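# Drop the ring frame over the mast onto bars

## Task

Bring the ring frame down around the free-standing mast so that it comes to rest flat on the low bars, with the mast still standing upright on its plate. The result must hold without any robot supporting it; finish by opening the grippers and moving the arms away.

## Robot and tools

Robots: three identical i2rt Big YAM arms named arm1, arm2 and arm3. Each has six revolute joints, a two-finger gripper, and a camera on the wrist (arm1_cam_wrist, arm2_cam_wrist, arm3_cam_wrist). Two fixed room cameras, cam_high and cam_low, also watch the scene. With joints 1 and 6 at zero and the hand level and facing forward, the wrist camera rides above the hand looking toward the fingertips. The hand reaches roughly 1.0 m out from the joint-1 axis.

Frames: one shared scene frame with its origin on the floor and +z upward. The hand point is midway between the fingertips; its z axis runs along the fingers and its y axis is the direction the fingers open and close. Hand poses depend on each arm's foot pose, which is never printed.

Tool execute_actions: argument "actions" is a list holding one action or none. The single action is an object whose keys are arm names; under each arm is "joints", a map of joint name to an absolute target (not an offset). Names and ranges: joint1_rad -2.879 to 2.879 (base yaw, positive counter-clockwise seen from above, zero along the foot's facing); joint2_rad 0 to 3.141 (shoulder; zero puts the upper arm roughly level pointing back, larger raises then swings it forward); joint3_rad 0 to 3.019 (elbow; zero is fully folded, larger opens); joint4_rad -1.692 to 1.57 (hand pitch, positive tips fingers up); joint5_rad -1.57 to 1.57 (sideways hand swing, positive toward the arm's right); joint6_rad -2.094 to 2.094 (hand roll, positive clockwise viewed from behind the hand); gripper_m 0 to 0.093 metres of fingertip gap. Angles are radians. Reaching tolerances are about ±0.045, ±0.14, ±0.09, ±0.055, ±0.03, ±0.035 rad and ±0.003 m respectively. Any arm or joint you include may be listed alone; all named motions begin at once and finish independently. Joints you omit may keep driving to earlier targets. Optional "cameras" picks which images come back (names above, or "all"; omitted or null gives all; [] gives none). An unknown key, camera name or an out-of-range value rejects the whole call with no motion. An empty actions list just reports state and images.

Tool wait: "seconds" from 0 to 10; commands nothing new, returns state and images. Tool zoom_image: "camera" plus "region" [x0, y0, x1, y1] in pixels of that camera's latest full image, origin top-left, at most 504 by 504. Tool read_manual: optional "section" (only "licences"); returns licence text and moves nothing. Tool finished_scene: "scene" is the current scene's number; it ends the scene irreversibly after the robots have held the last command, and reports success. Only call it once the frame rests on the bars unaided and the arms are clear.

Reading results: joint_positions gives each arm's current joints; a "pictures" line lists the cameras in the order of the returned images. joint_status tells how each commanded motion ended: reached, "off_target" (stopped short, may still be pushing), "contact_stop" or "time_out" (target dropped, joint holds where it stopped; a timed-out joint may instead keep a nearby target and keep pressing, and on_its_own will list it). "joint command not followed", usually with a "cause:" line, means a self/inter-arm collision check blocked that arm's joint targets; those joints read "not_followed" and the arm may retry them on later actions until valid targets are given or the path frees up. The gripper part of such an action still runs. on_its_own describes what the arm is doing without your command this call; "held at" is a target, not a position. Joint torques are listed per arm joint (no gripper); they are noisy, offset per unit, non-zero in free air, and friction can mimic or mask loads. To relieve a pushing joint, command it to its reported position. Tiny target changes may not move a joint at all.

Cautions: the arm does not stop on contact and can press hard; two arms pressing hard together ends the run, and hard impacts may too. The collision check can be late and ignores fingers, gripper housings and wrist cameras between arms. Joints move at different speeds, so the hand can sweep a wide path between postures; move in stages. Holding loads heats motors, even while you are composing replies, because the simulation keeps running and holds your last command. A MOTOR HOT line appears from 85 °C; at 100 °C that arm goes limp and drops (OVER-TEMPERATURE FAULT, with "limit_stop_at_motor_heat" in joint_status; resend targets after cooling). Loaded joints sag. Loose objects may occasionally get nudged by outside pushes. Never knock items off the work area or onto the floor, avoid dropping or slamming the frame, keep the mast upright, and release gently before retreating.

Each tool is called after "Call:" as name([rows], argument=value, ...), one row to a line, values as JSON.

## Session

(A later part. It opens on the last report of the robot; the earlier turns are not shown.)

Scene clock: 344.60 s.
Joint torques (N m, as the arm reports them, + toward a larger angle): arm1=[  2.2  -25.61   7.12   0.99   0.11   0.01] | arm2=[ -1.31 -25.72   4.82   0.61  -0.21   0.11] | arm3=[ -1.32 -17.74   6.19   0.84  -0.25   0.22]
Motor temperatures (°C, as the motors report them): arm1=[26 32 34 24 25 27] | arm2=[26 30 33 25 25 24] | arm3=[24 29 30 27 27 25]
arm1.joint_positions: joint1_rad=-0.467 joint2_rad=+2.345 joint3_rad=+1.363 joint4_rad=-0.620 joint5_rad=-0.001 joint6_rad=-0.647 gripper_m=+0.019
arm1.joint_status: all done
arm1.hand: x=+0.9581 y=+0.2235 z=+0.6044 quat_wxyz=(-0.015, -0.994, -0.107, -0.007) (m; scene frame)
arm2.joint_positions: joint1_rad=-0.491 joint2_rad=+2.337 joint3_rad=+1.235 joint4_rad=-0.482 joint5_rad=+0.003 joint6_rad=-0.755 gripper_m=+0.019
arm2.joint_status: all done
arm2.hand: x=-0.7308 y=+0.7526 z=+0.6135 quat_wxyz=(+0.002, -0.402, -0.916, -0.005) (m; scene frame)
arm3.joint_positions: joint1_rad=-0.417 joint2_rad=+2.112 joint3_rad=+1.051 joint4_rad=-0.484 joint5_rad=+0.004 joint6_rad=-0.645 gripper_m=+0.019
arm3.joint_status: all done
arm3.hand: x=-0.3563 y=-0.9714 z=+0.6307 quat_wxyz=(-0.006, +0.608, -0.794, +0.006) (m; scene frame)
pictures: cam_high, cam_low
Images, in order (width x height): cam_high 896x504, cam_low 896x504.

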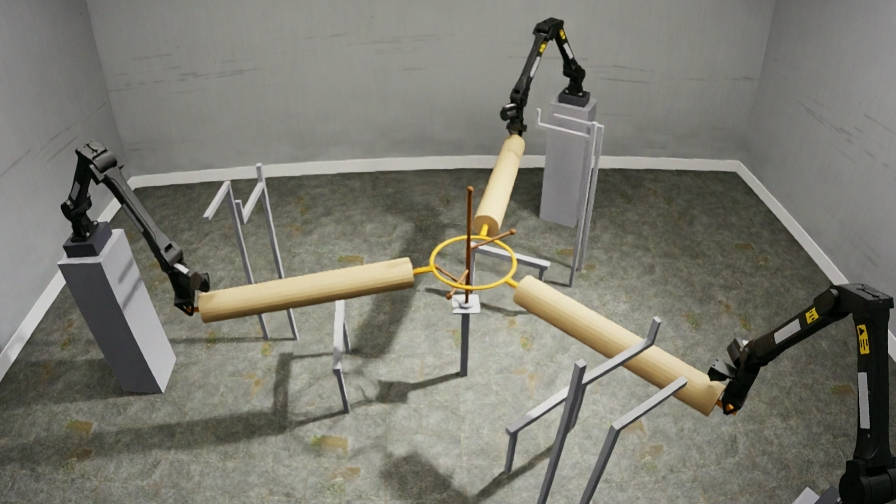

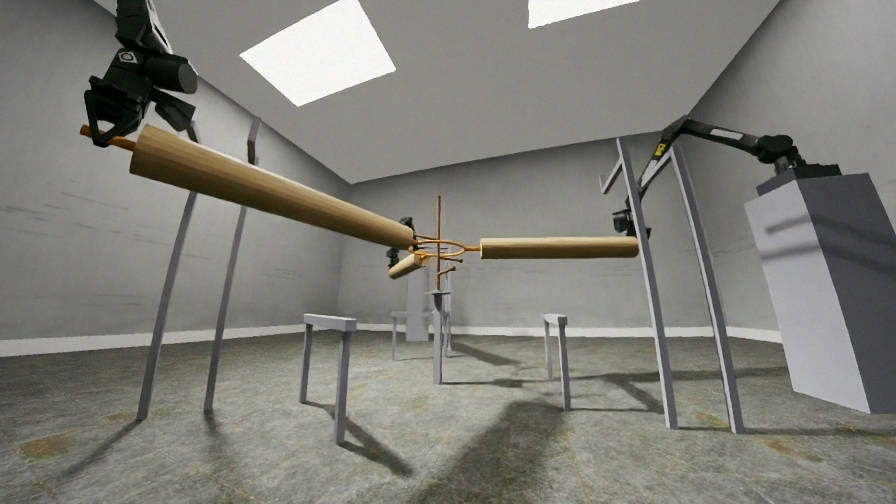

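Call:
execute_actions([
  {"arm1":{"joints":{"joint1_rad":-0.604,"joint2_rad":2.214,"joint3_rad":1.285,"joint4_rad":-0.56,"joint6_rad":-0.785}},"arm2":{"joints":{"joint1_rad":-0.363,"joint2_rad":2.238,"joint3_rad":1.072,"joint4_rad":-0.36,"joint6_rad":-0.625}},"arm3":{"joints":{"joint1_rad":-0.391,"joint2_rad":2.221,"joint3_rad":1.337,"joint4_rad":-0.63,"joint6_rad":-0.622}}},
], cameras=["cam_high","cam_low"])

Call:
zoom_image(camera="cam_high", region=[380, 190, 540, 350])

Call:
zoom_image(camera="cam_low", region=[370, 180, 510, 320])

Scene clock: 365.03 s.
Joint torques (N m, as the arm reports them, + toward a larger angle): arm1=[  1.97 -24.75   7.27   1.11   0.16  -0.03] | arm2=[ -0.98 -21.85   4.58   0.86  -0.15   0.11] | arm3=[ -1.6  -20.29   7.27   0.49  -0.16   0.13]
Motor temperatures (°C, as the motors report them): arm1=[26 33 32 24 25 27] | arm2=[26 30 31 25 25 24] | arm3=[24 30 31 27 27 25]
arm1.joint_positions: joint1_rad=-0.608 joint2_rad=+2.284 joint3_rad=+1.264 joint4_rad=-0.576 joint5_rad=-0.002 joint6_rad=-0.790 gripper_m=+0.019
arm1.joint_status: all done
arm1.hand: x=+1.0160 y=+0.2768 z=+0.6139 quat_wxyz=(-0.015, -0.994, -0.108, -0.003) (m; scene frame)
arm2.joint_positions: joint1_rad=-0.364 joint2_rad=+2.270 joint3_rad=+1.058 joint4_rad=-0.374 joint5_rad=+0.003 joint6_rad=-0.628 gripper_m=+0.019
arm2.joint_status: all done
arm2.hand: x=-0.6735 y=+0.8100 z=+0.6174 quat_wxyz=(+0.003, -0.402, -0.916, -0.005) (m; scene frame)
arm3.joint_positions: joint1_rad=-0.399 joint2_rad=+2.229 joint3_rad=+1.316 joint4_rad=-0.630 joint5_rad=+0.002 joint6_rad=-0.627 gripper_m=+0.019
arm3.joint_status: all done
arm3.hand: x=-0.2997 y=-0.9144 z=+0.6292 quat_wxyz=(-0.007, +0.608, -0.794, +0.005) (m; scene frame)
pictures: cam_high, cam_low
Images, in order (width x height): cam_high 896x504, cam_low 896x504.

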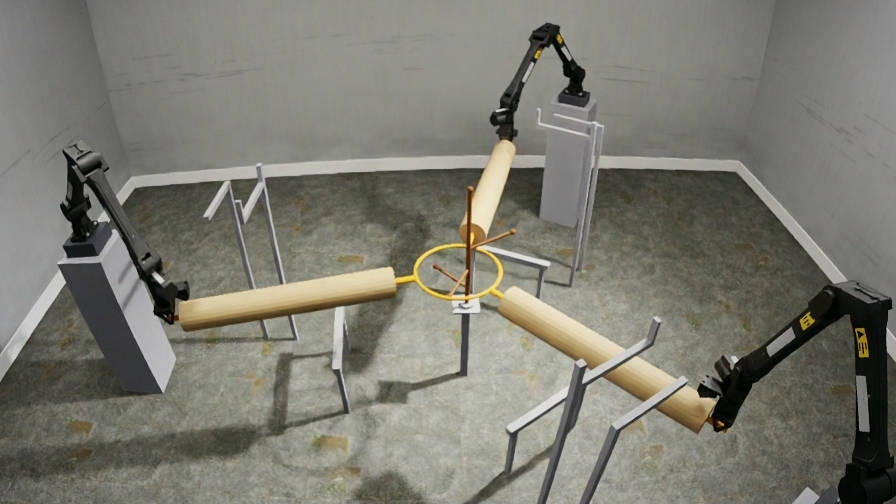

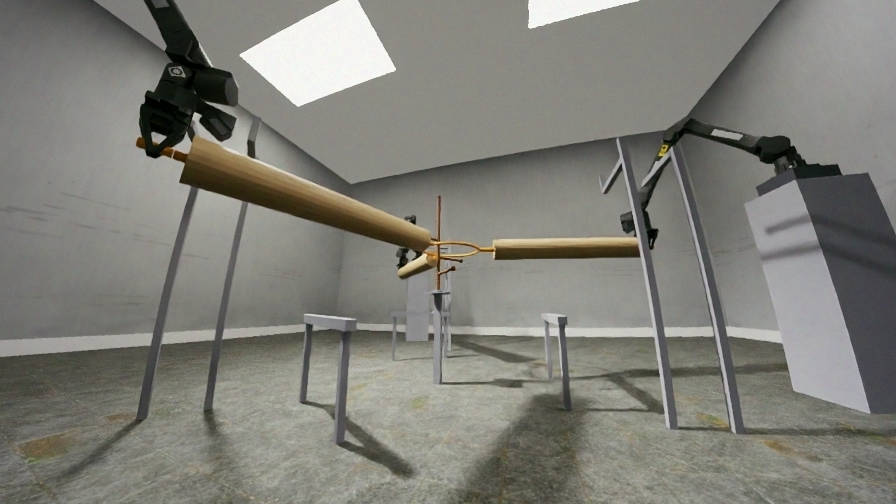

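Region (380, 190, 540, 350) of cam_high's 896x504 image, scaled by 3.150, with more detail than that image has.

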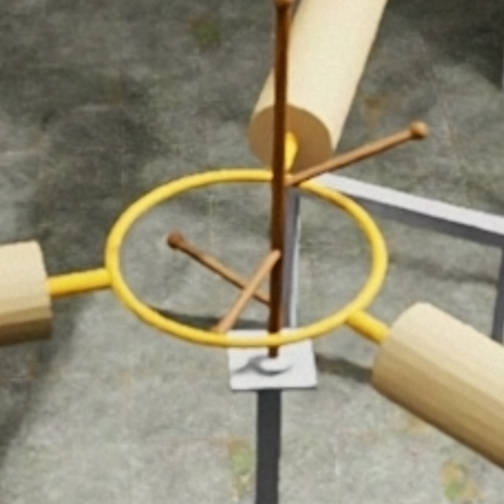

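Region (370, 180, 510, 320) of cam_low's 896x504 image, scaled by 3.600, with more detail than that image has.

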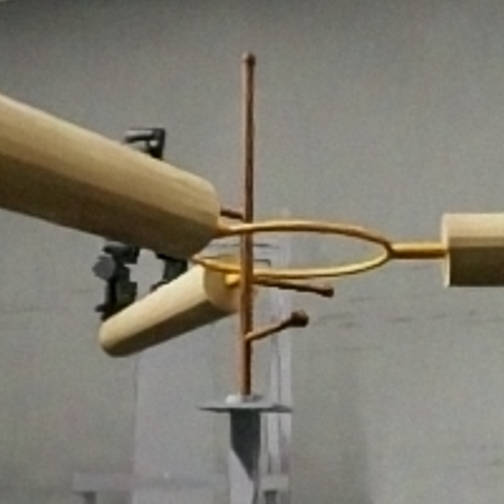

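Call:
execute_actions([
  {"arm1":{"joints":{"joint1_rad":-0.612,"joint2_rad":2.447,"joint3_rad":1.376,"joint4_rad":-0.426,"joint6_rad":-0.793}},"arm2":{"joints":{"joint1_rad":-0.366,"joint2_rad":2.479,"joint3_rad":1.196,"joint4_rad":-0.227,"joint6_rad":-0.629}},"arm3":{"joints":{"joint1_rad":-0.40,"joint2_rad":2.426,"joint3_rad":1.428,"joint4_rad":-0.497,"joint6_rad":-0.628}}},
], cameras=["cam_high","cam_low"])

Call:
zoom_image(camera="cam_high", region=[380, 190, 540, 350])

Call:
zoom_image(camera="cam_low", region=[370, 180, 510, 320])

Scene clock: 377.13 s.
Joint torques (N m, as the arm reports them, + toward a larger angle): arm1=[  1.6  -23.13   7.75   0.95  -0.02  -0.11] | arm2=[ -0.62 -24.05   4.53   0.74  -0.1    0.18] | arm3=[ -1.71 -22.45   6.84   0.52  -0.11   0.14]
Motor temperatures (°C, as the motors report them): arm1=[26 33 32 24 25 27] | arm2=[26 30 31 25 25 24] | arm3=[24 30 31 27 27 25]
arm1.joint_positions: joint1_rad=-0.609 joint2_rad=+2.491 joint3_rad=+1.336 joint4_rad=-0.437 joint5_rad=+0.001 joint6_rad=-0.790 gripper_m=+0.019
arm1.joint_status: all done
arm1.hand: x=+1.0162 y=+0.2757 z=+0.5236 quat_wxyz=(-0.012, -0.994, -0.108, -0.002) (m; scene frame)
arm2.joint_positions: joint1_rad=-0.369 joint2_rad=+2.509 joint3_rad=+1.167 joint4_rad=-0.238 joint5_rad=+0.001 joint6_rad=-0.636 gripper_m=+0.019
arm2.joint_status: all done
arm2.hand: x=-0.6744 y=+0.8061 z=+0.5257 quat_wxyz=(+0.001, -0.400, -0.916, -0.004) (m; scene frame)
arm3.joint_positions: joint1_rad=-0.405 joint2_rad=+2.454 joint3_rad=+1.398 joint4_rad=-0.497 joint5_rad=+0.001 joint6_rad=-0.633 gripper_m=+0.019
arm3.joint_status: all done
arm3.hand: x=-0.2969 y=-0.9169 z=+0.5284 quat_wxyz=(-0.002, +0.608, -0.794, +0.004) (m; scene frame)
pictures: cam_high, cam_low
Images, in order (width x height): cam_high 896x504, cam_low 896x504.

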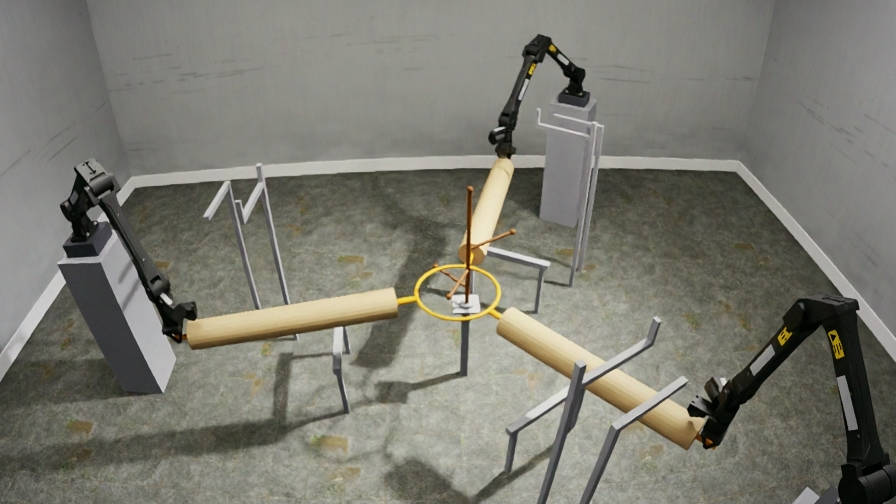

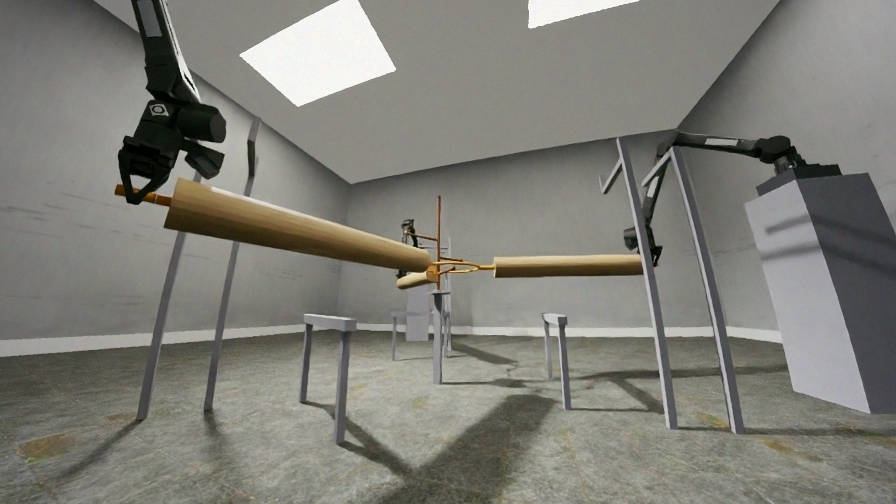

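Region (380, 190, 540, 350) of cam_high's 896x504 image, scaled by 3.150, with more detail than that image has.

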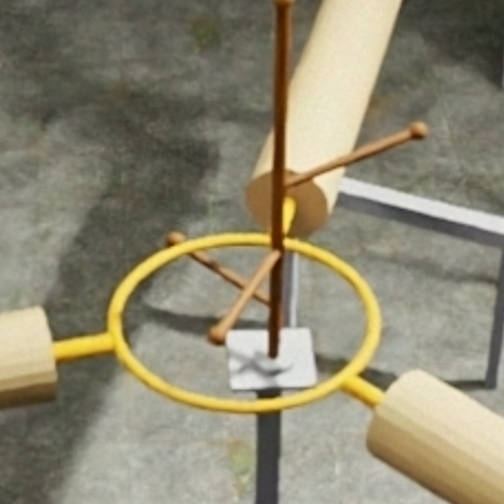

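Region (370, 180, 510, 320) of cam_low's 896x504 image, scaled by 3.600, with more detail than that image has.

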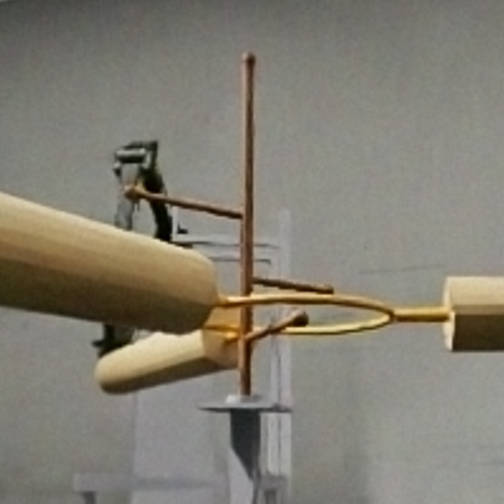

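Call:
execute_actions([
  {"arm1":{"joints":{"joint1_rad":-0.504,"joint2_rad":2.381,"joint3_rad":1.215,"joint4_rad":-0.323,"joint6_rad":-0.685}},"arm2":{"joints":{"joint1_rad":-0.362,"joint2_rad":2.549,"joint3_rad":1.415,"joint4_rad":-0.41,"joint6_rad":-0.63}},"arm3":{"joints":{"joint1_rad":-0.519,"joint2_rad":2.366,"joint3_rad":1.315,"joint4_rad":-0.43,"joint6_rad":-0.748}}},
], cameras=["cam_high","cam_low"])

Call:
zoom_image(camera="cam_high", region=[380, 190, 540, 350])

Call:
zoom_image(camera="cam_low", region=[370, 180, 510, 320])

Scene clock: 388.80 s.
Joint torques (N m, as the arm reports them, + toward a larger angle): arm1=[  1.22 -23.75   4.74   1.11  -0.05  -0.1 ] | arm2=[  0.59 -23.8    5.27   0.19  -0.02   0.1 ] | arm3=[ -1.49 -23.09   5.36   0.99  -0.08   0.19]
Motor temperatures (°C, as the motors report them): arm1=[26 33 32 24 25 27] | arm2=[26 30 31 25 25 24] | arm3=[24 31 31 27 27 25]
arm1.joint_positions: joint1_rad=-0.501 joint2_rad=+2.453 joint3_rad=+1.200 joint4_rad=-0.338 joint5_rad=+0.002 joint6_rad=-0.684 gripper_m=+0.019
arm1.joint_status: all done
arm1.hand: x=+1.0262 y=+0.2091 z=+0.5237 quat_wxyz=(-0.011, -0.994, -0.109, -0.003) (m; scene frame)
arm2.joint_positions: joint1_rad=-0.369 joint2_rad=+2.562 joint3_rad=+1.397 joint4_rad=-0.409 joint5_rad=+0.000 joint6_rad=-0.636 gripper_m=+0.019
arm2.joint_status: all done
arm2.hand: x=-0.6659 y=+0.7329 z=+0.5281 quat_wxyz=(-0.001, -0.400, -0.916, -0.002) (m; scene frame)
arm3.joint_positions: joint1_rad=-0.529 joint2_rad=+2.415 joint3_rad=+1.298 joint4_rad=-0.441 joint5_rad=+0.000 joint6_rad=-0.760 gripper_m=+0.019
arm3.joint_status: all done
arm3.hand: x=-0.2829 y=-0.9878 z=+0.5314 quat_wxyz=(+0.001, +0.610, -0.793, +0.005) (m; scene frame)
pictures: cam_high, cam_low
Images, in order (width x height): cam_high 896x504, cam_low 896x504.

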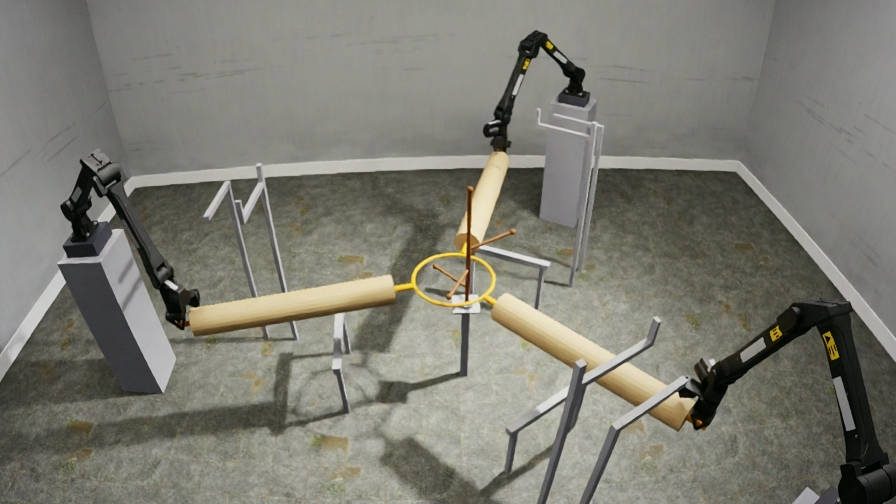

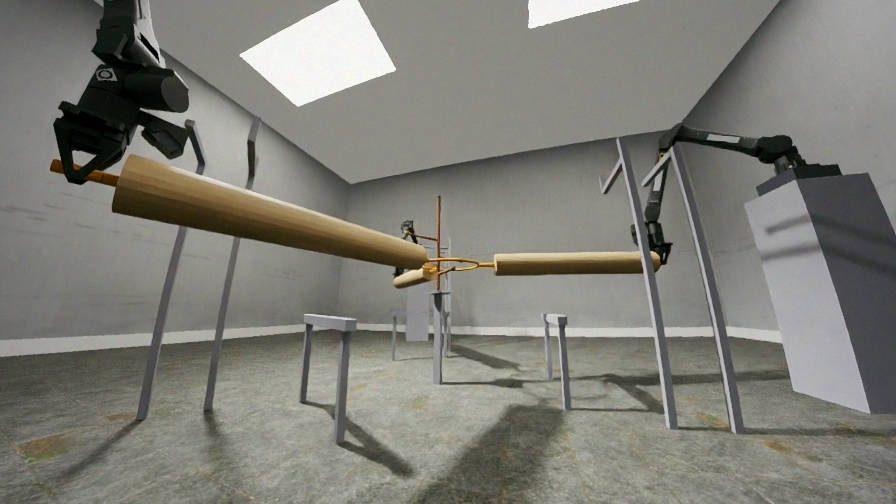

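Region (380, 190, 540, 350) of cam_high's 896x504 image, scaled by 3.150, with more detail than that image has.

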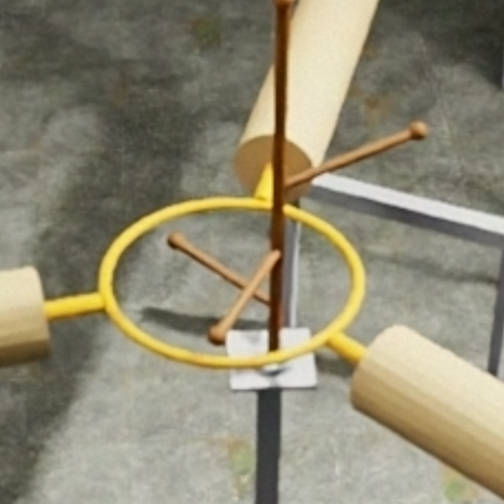

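Region (370, 180, 510, 320) of cam_low's 896x504 image, scaled by 3.600, with more detail than that image has.

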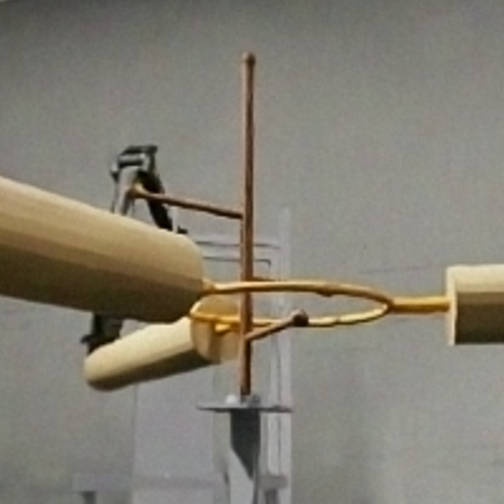

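Call:
execute_actions([
  {"arm1":{"joints":{"joint1_rad":-0.368,"joint2_rad":2.357,"joint3_rad":1.113,"joint4_rad":-0.245,"joint6_rad":-0.55}},"arm2":{"joints":{"joint1_rad":-0.368,"joint2_rad":2.634,"joint3_rad":1.665,"joint4_rad":-0.581,"joint6_rad":-0.636}},"arm3":{"joints":{"joint1_rad":-0.643,"joint2_rad":2.337,"joint3_rad":1.22,"joint4_rad":-0.364,"joint6_rad":-0.875}}},
], cameras=["cam_high","cam_low"])

Call:
zoom_image(camera="cam_high", region=[380, 190, 540, 350])

Call:
zoom_image(camera="cam_low", region=[370, 180, 510, 320])

Scene clock: 401.53 s.
Joint torques (N m, as the arm reports them, + toward a larger angle): arm1=[  1.12 -21.95   4.37   1.44  -0.1   -0.12] | arm2=[ -0.26 -25.71   7.15   0.07  -0.01   0.09] | arm3=[ -1.76 -21.84   4.94   1.13  -0.02   0.1 ]
Motor temperatures (°C, as the motors report them): arm1=[26 33 31 24 25 27] | arm2=[26 30 31 25 25 24] | arm3=[24 31 31 27 27 25]
arm1.joint_positions: joint1_rad=-0.367 joint2_rad=+2.418 joint3_rad=+1.095 joint4_rad=-0.268 joint5_rad=+0.003 joint6_rad=-0.548 gripper_m=+0.019
arm1.joint_status: all done
arm1.hand: x=+1.0317 y=+0.1409 z=+0.5288 quat_wxyz=(-0.009, -0.994, -0.108, -0.003) (m; scene frame)
arm2.joint_positions: joint1_rad=-0.368 joint2_rad=+2.641 joint3_rad=+1.638 joint4_rad=-0.572 joint5_rad=+0.000 joint6_rad=-0.635 gripper_m=+0.019
arm2.joint_status: all done
arm2.hand: x=-0.6584 y=+0.6680 z=+0.5290 quat_wxyz=(-0.001, -0.400, -0.916, -0.002) (m; scene frame)
arm3.joint_positions: joint1_rad=-0.647 joint2_rad=+2.383 joint3_rad=+1.201 joint4_rad=-0.378 joint5_rad=-0.002 joint6_rad=-0.879 gripper_m=+0.019
arm3.joint_status: all done
arm3.hand: x=-0.2803 y=-1.0541 z=+0.5331 quat_wxyz=(+0.001, +0.609, -0.793, +0.004) (m; scene frame)
pictures: cam_high, cam_low
Images, in order (width x height): cam_high 896x504, cam_low 896x504.

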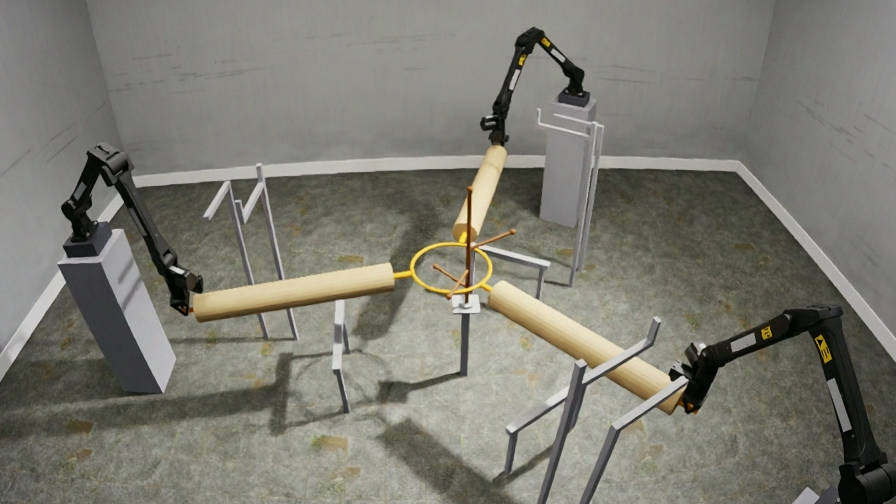

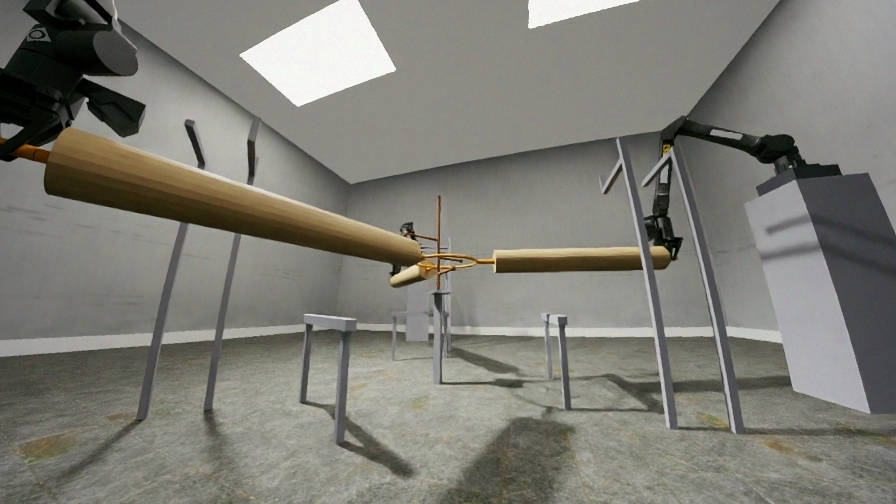

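Region (380, 190, 540, 350) of cam_high's 896x504 image, scaled by 3.150, with more detail than that image has.

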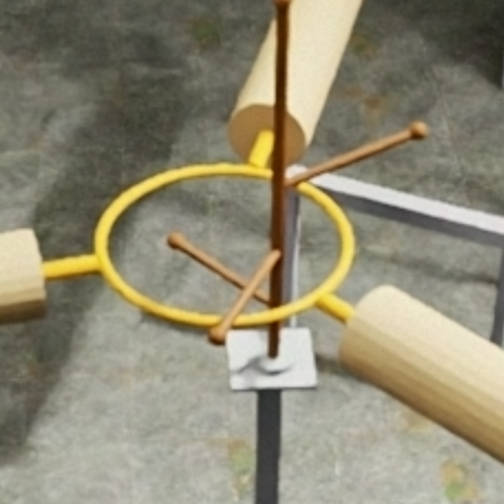

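Region (370, 180, 510, 320) of cam_low's 896x504 image, scaled by 3.600, with more detail than that image has.

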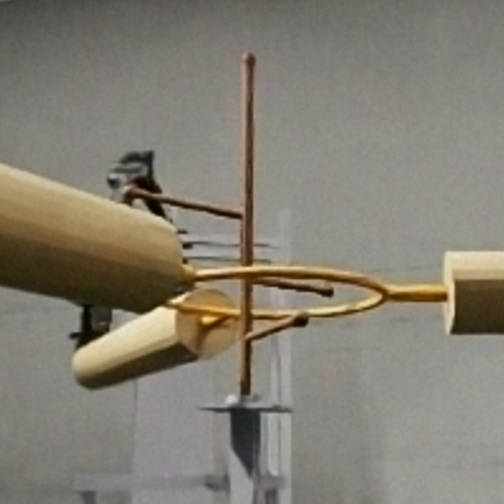

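Call:
execute_actions([
  {"arm1":{"joints":{"joint1_rad":-0.37,"joint2_rad":2.594,"joint3_rad":1.251,"joint4_rad":-0.155,"joint6_rad":-0.55}},"arm2":{"joints":{"joint2_rad":2.811,"joint3_rad":1.82,"joint4_rad":-0.527}},"arm3":{"joints":{"joint1_rad":-0.646,"joint2_rad":2.557,"joint3_rad":1.335,"joint4_rad":-0.272,"joint6_rad":-0.878}}},
], cameras=["cam_high","cam_low"])

Call:
zoom_image(camera="cam_high", region=[380, 190, 540, 350])

Call:
zoom_image(camera="cam_low", region=[370, 180, 510, 320])

Scene clock: 411.03 s.
Joint torques (N m, as the arm reports them, + toward a larger angle): arm1=[  1.67 -21.68   4.29   1.46  -0.05  -0.02] | arm2=[ -0.26 -27.69   7.68   0.04  -0.1    0.26] | arm3=[ -2.25 -21.42   4.79   0.86  -0.01   0.06]
Motor temperatures (°C, as the motors report them): arm1=[26 33 31 24 25 27] | arm2=[26 30 31 25 25 24] | arm3=[24 32 30 27 27 25]
arm1.joint_positions: joint1_rad=-0.374 joint2_rad=+2.632 joint3_rad=+1.224 joint4_rad=-0.177 joint5_rad=+0.003 joint6_rad=-0.557 gripper_m=+0.019
arm1.joint_status: all done
arm1.hand: x=+1.0276 y=+0.1439 z=+0.4476 quat_wxyz=(-0.008, -0.994, -0.109, -0.001) (m; scene frame)
arm2.joint_positions: joint1_rad=-0.375 joint2_rad=+2.836 joint3_rad=+1.782 joint4_rad=-0.526 joint5_rad=+0.001 joint6_rad=-0.644 gripper_m=+0.019
arm2.joint_status: all done
arm2.hand: x=-0.6626 y=+0.6685 z=+0.4459 quat_wxyz=(+0.001, -0.400, -0.917, -0.004) (m; scene frame)
arm3.joint_positions: joint1_rad=-0.642 joint2_rad=+2.586 joint3_rad=+1.308 joint4_rad=-0.280 joint5_rad=-0.001 joint6_rad=-0.875 gripper_m=+0.019
arm3.joint_status: all done
arm3.hand: x=-0.2807 y=-1.0526 z=+0.4512 quat_wxyz=(+0.001, +0.610, -0.793, +0.005) (m; scene frame)
pictures: cam_high, cam_low
Images, in order (width x height): cam_high 896x504, cam_low 896x504.

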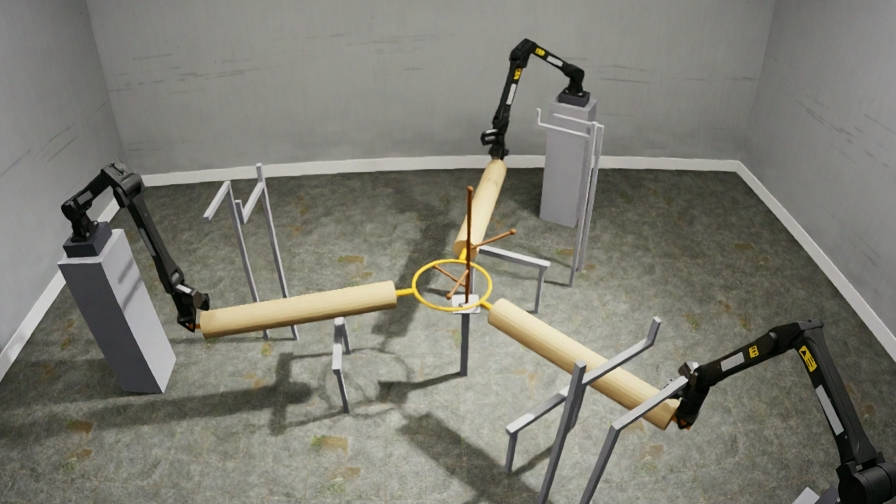

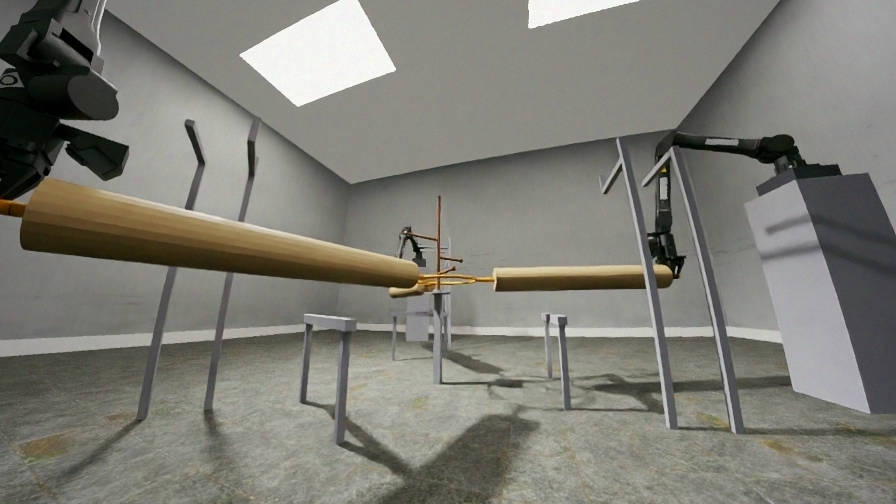

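Region (380, 190, 540, 350) of cam_high's 896x504 image, scaled by 3.150, with more detail than that image has.

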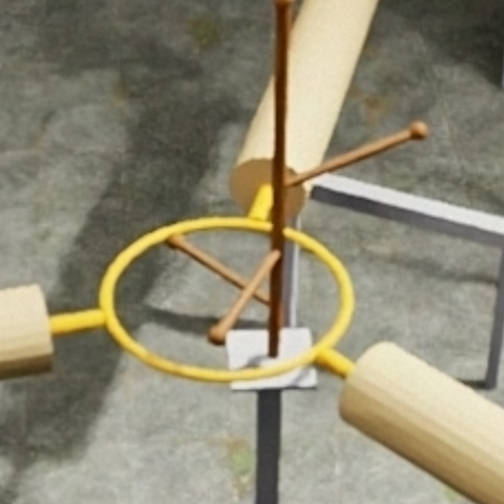

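Region (370, 180, 510, 320) of cam_low's 896x504 image, scaled by 3.600, with more detail than that image has.

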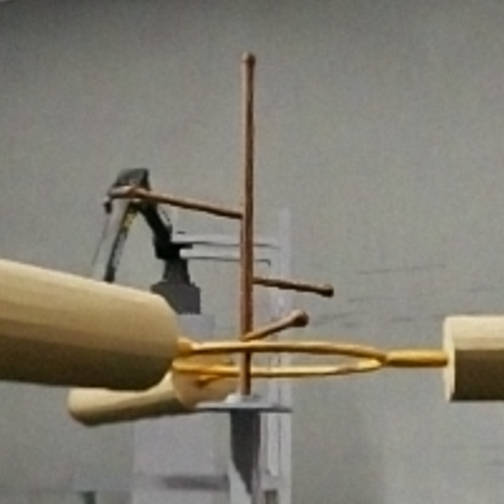

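Call:
execute_actions([
  {"arm1":{"joints":{"joint1_rad":-0.456,"joint2_rad":2.668,"joint3_rad":1.497,"joint4_rad":-0.361,"joint6_rad":-0.639}},"arm2":{"joints":{"joint1_rad":-0.466,"joint2_rad":2.735,"joint3_rad":1.545,"joint4_rad":-0.333,"joint6_rad":-0.734}},"arm3":{"joints":{"joint1_rad":-0.465,"joint2_rad":2.557,"joint3_rad":1.278,"joint4_rad":-0.223,"joint6_rad":-0.696}}},
], cameras=["cam_high","cam_low"])

Call:
zoom_image(camera="cam_high", region=[380, 190, 540, 350])

Call:
zoom_image(camera="cam_low", region=[280, 200, 600, 400])

Scene clock: 425.00 s.
Joint torques (N m, as the arm reports them, + toward a larger angle): arm1=[  2.36 -21.85   5.77   0.52  -0.05  -0.03] | arm2=[  0.07 -26.26   3.66   0.54  -0.05   0.23] | arm3=[ -2.18 -20.98   3.32   0.94  -0.19   0.06]
Motor temperatures (°C, as the motors report them): arm1=[26 33 31 24 25 27] | arm2=[26 31 31 25 25 24] | arm3=[24 32 30 27 27 25]
arm1.joint_positions: joint1_rad=-0.463 joint2_rad=+2.687 joint3_rad=+1.474 joint4_rad=-0.362 joint5_rad=+0.003 joint6_rad=-0.647 gripper_m=+0.019
arm1.joint_status: all done
arm1.hand: x=+0.9693 y=+0.2142 z=+0.4464 quat_wxyz=(-0.006, -0.994, -0.109, +0.004) (m; scene frame)
arm2.joint_positions: joint1_rad=-0.475 joint2_rad=+2.776 joint3_rad=+1.536 joint4_rad=-0.343 joint5_rad=+0.000 joint6_rad=-0.745 gripper_m=+0.019
arm2.joint_status: all done
arm2.hand: x=-0.7214 y=+0.7347 z=+0.4390 quat_wxyz=(+0.000, -0.399, -0.917, -0.006) (m; scene frame)
arm3.joint_positions: joint1_rad=-0.464 joint2_rad=+2.586 joint3_rad=+1.266 joint4_rad=-0.233 joint5_rad=+0.003 joint6_rad=-0.693 gripper_m=+0.019
arm3.joint_status: all done
arm3.hand: x=-0.3363 y=-0.9857 z=+0.4463 quat_wxyz=(-0.001, +0.609, -0.793, +0.006) (m; scene frame)
pictures: cam_high, cam_low
Images, in order (width x height): cam_high 896x504, cam_low 896x504.

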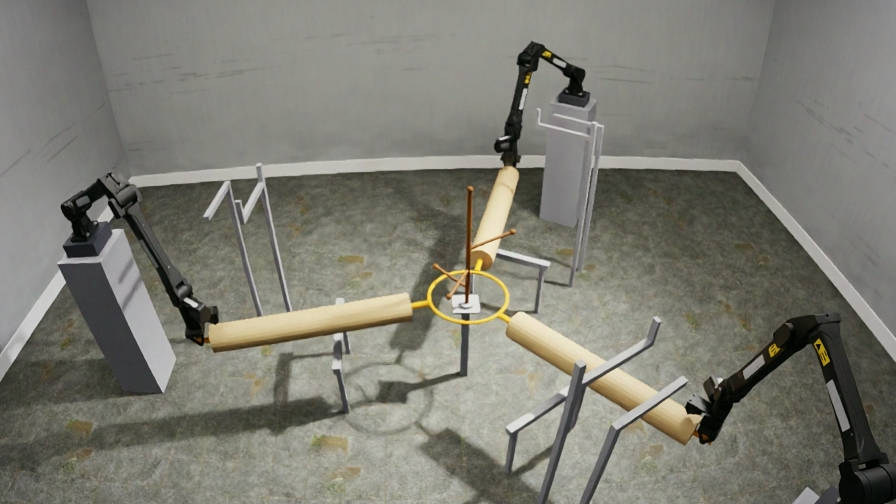

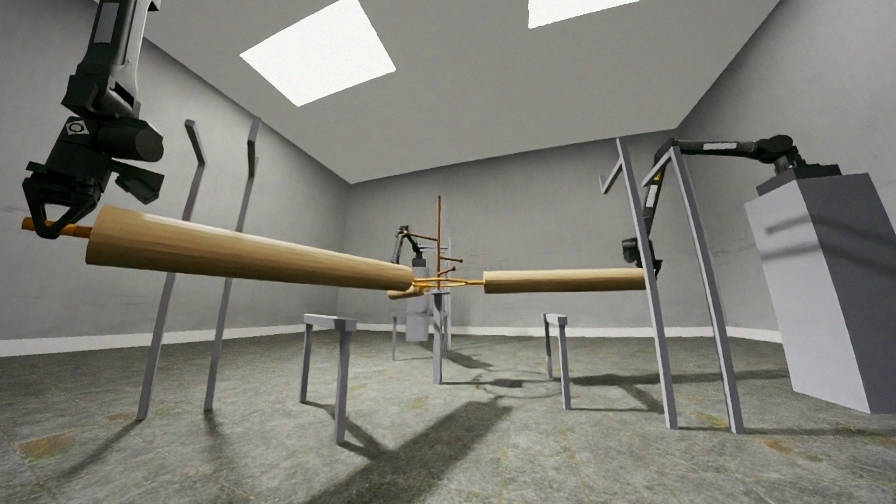

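Region (380, 190, 540, 350) of cam_high's 896x504 image, scaled by 3.150, with more detail than that image has.

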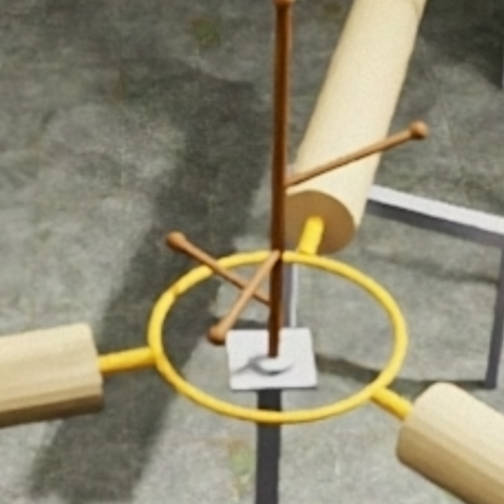

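Region (280, 200, 600, 400) of cam_low's 896x504 image, scaled by 1.575, with more detail than that image has; it fills the top 315 rows of this view, and the rest is white.

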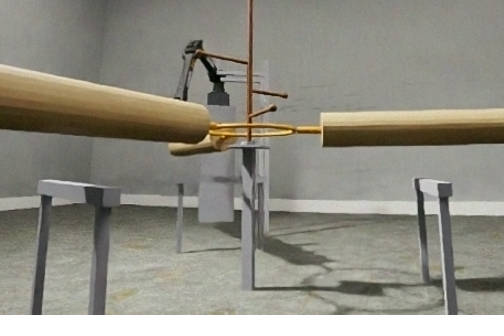

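Call:
execute_actions([
  {"arm1":{"joints":{"joint1_rad":-0.272,"joint2_rad":2.806,"joint3_rad":1.464,"joint4_rad":-0.184,"joint6_rad":-0.352}},"arm2":{"joints":{"joint1_rad":-0.291,"joint2_rad":2.888,"joint3_rad":1.512,"joint4_rad":-0.161,"joint6_rad":-0.457}},"arm3":{"joints":{"joint1_rad":-0.269,"joint2_rad":2.719,"joint3_rad":1.252,"joint4_rad":-0.039,"joint6_rad":-0.398}}},
], cameras=["cam_high","cam_low"])

Call:
zoom_image(camera="cam_low", region=[280, 240, 600, 360])

Scene clock: 437.90 s.
Joint torques (N m, as the arm reports them, + toward a larger angle): arm1=[  1.27 -22.98   3.28   0.89  -0.03  -0.12] | arm2=[ -1.37 -25.47   2.35   0.65  -0.03   0.08] | arm3=[ -2.32 -19.45   1.53   1.08  -0.09   0.01]
Motor temperatures (°C, as the motors report them): arm1=[26 33 31 24 25 27] | arm2=[26 31 31 25 25 24] | arm3=[24 32 30 27 27 25]
arm1.joint_positions: joint1_rad=-0.270 joint2_rad=+2.850 joint3_rad=+1.451 joint4_rad=-0.194 joint5_rad=+0.003 joint6_rad=-0.349 gripper_m=+0.019
arm1.joint_status: all done
arm1.hand: x=+0.9945 y=+0.1035 z=+0.3675 quat_wxyz=(-0.008, -0.998, -0.056, -0.005) (m; scene frame)
arm2.joint_positions: joint1_rad=-0.287 joint2_rad=+2.923 joint3_rad=+1.506 joint4_rad=-0.170 joint5_rad=+0.001 joint6_rad=-0.450 gripper_m=+0.019
arm2.joint_status: all done
arm2.hand: x=-0.6355 y=+0.8025 z=+0.3672 quat_wxyz=(+0.003, -0.448, -0.894, -0.006) (m; scene frame)
arm3.joint_positions: joint1_rad=-0.266 joint2_rad=+2.748 joint3_rad=+1.243 joint4_rad=-0.051 joint5_rad=+0.001 joint6_rad=-0.390 gripper_m=+0.019
arm3.joint_status: all done
arm3.hand: x=-0.4344 y=-0.9529 z=+0.3757 quat_wxyz=(-0.001, +0.566, -0.824, +0.003) (m; scene frame)
pictures: cam_high, cam_low
Images, in order (width x height): cam_high 896x504, cam_low 896x504.

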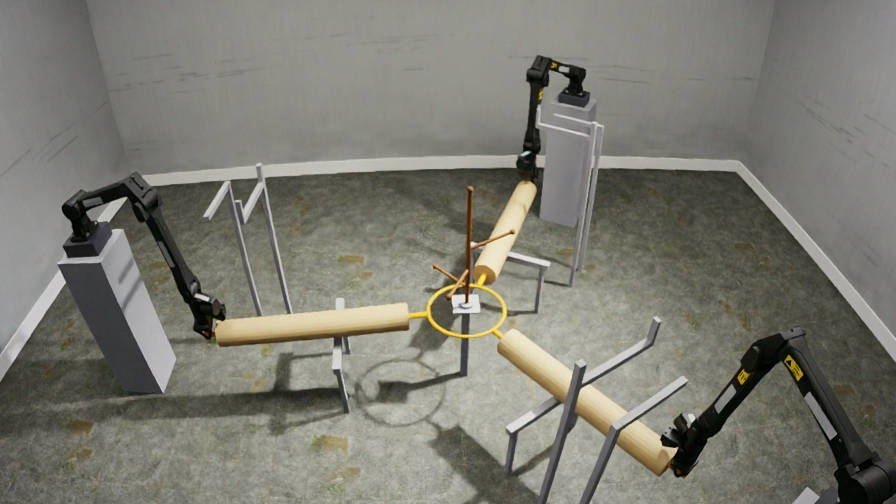

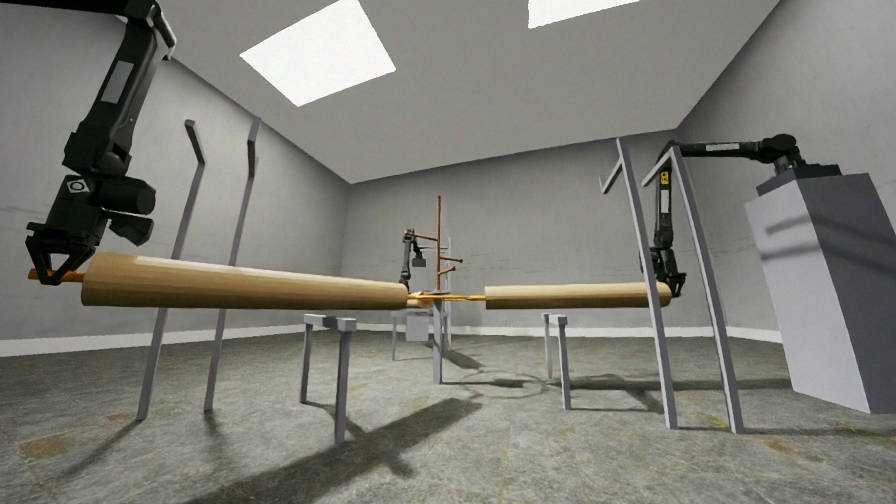

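Region (280, 240, 600, 360) of cam_low's 896x504 image, scaled by 1.575, with more detail than that image has; it fills the top 189 rows of this view, and the rest is white.

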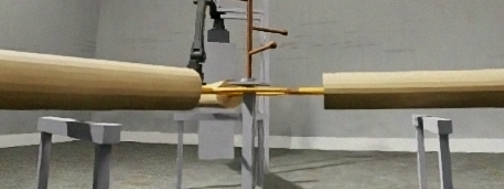

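Call:
execute_actions(actions=[])

Scene clock: 454.83 s.
Joint torques (N m, as the arm reports them, + toward a larger angle): arm1=[  1.28 -22.58   3.25   0.88  -0.04  -0.12] | arm2=[ -0.71 -24.62   2.12   0.61  -0.02   0.06] | arm3=[ -2.14 -19.6    1.49   1.09  -0.1    0.02]
Motor temperatures (°C, as the motors report them): arm1=[26 33 31 24 25 27] | arm2=[26 31 30 25 25 24] | arm3=[24 32 29 27 27 25]
arm1.joint_positions: joint1_rad=-0.270 joint2_rad=+2.850 joint3_rad=+1.451 joint4_rad=-0.194 joint5_rad=+0.003 joint6_rad=-0.349 gripper_m=+0.019
arm1.joint_status: all done
arm1.hand: x=+0.9945 y=+0.1035 z=+0.3675 quat_wxyz=(-0.008, -0.998, -0.057, -0.005) (m; scene frame)
arm2.joint_positions: joint1_rad=-0.287 joint2_rad=+2.923 joint3_rad=+1.506 joint4_rad=-0.170 joint5_rad=+0.001 joint6_rad=-0.450 gripper_m=+0.019
arm2.joint_status: all done
arm2.hand: x=-0.6355 y=+0.8025 z=+0.3672 quat_wxyz=(+0.003, -0.448, -0.894, -0.006) (m; scene frame)
arm3.joint_positions: joint1_rad=-0.266 joint2_rad=+2.748 joint3_rad=+1.243 joint4_rad=-0.051 joint5_rad=+0.001 joint6_rad=-0.390 gripper_m=+0.019
arm3.joint_status: all done
arm3.hand: x=-0.4344 y=-0.9529 z=+0.3757 quat_wxyz=(-0.001, +0.566, -0.824, +0.003) (m; scene frame)
pictures: arm1_cam_wrist, arm2_cam_wrist, arm3_cam_wrist, cam_high, cam_low
Images, in order (width x height): arm1_cam_wrist 896x504, arm2_cam_wrist 896x504, arm3_cam_wrist 896x504, cam_high 896x504, cam_low 896x504.

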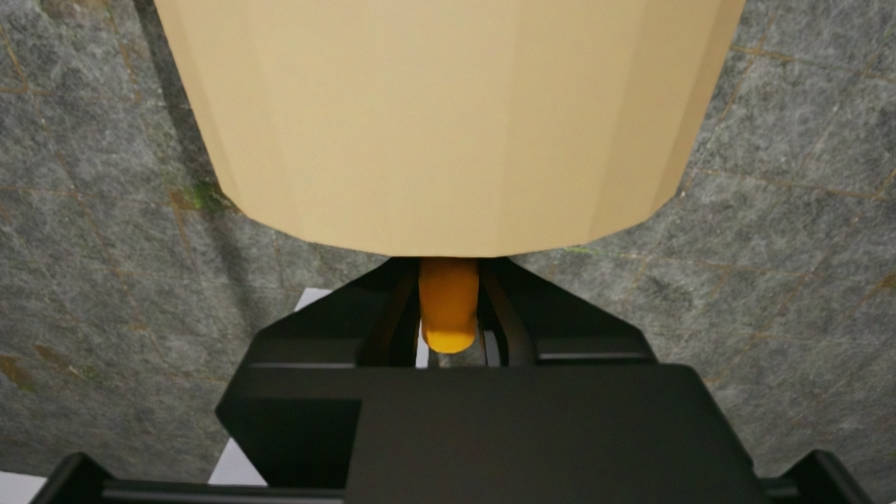

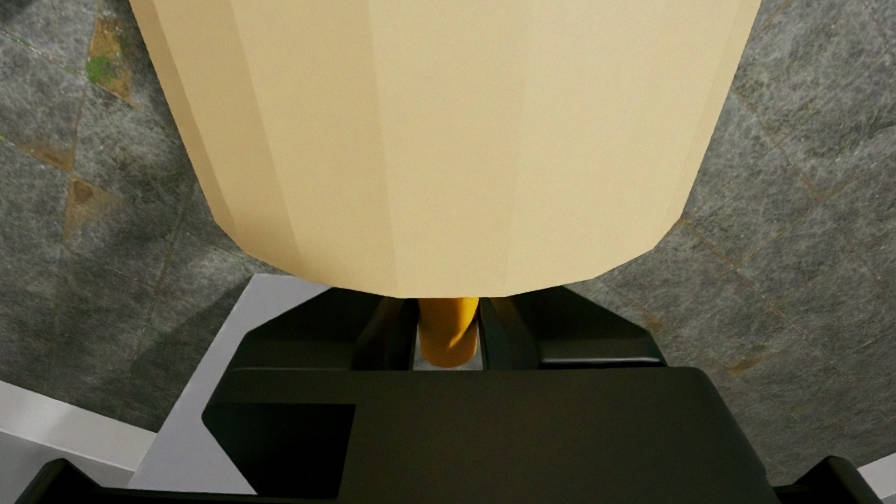

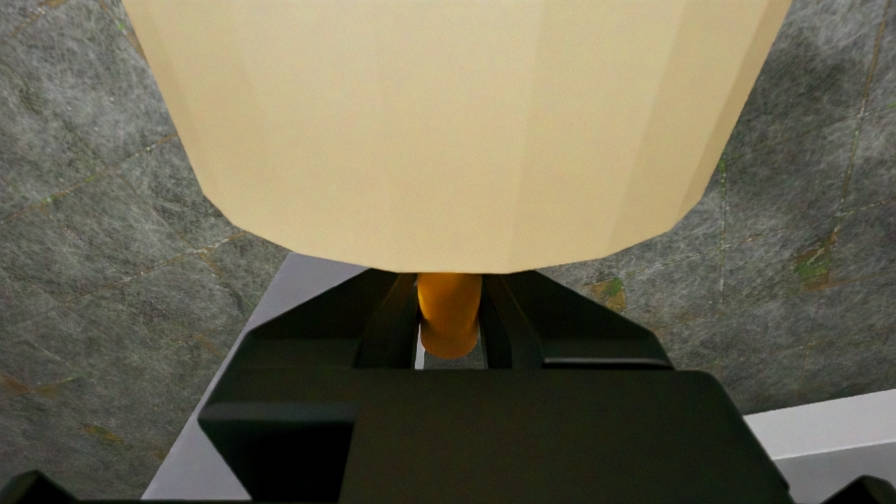

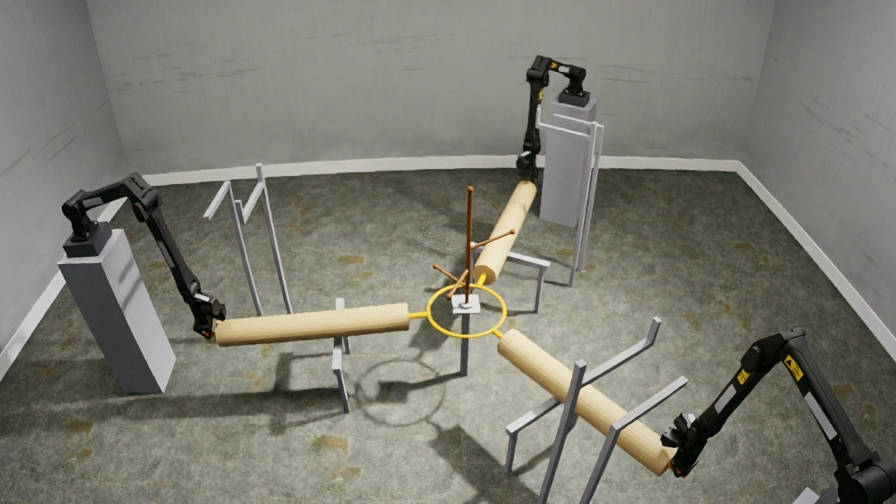

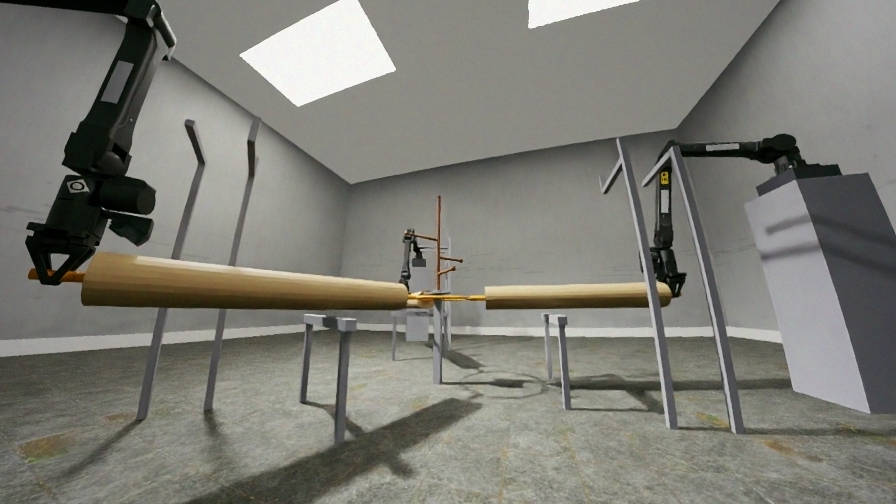

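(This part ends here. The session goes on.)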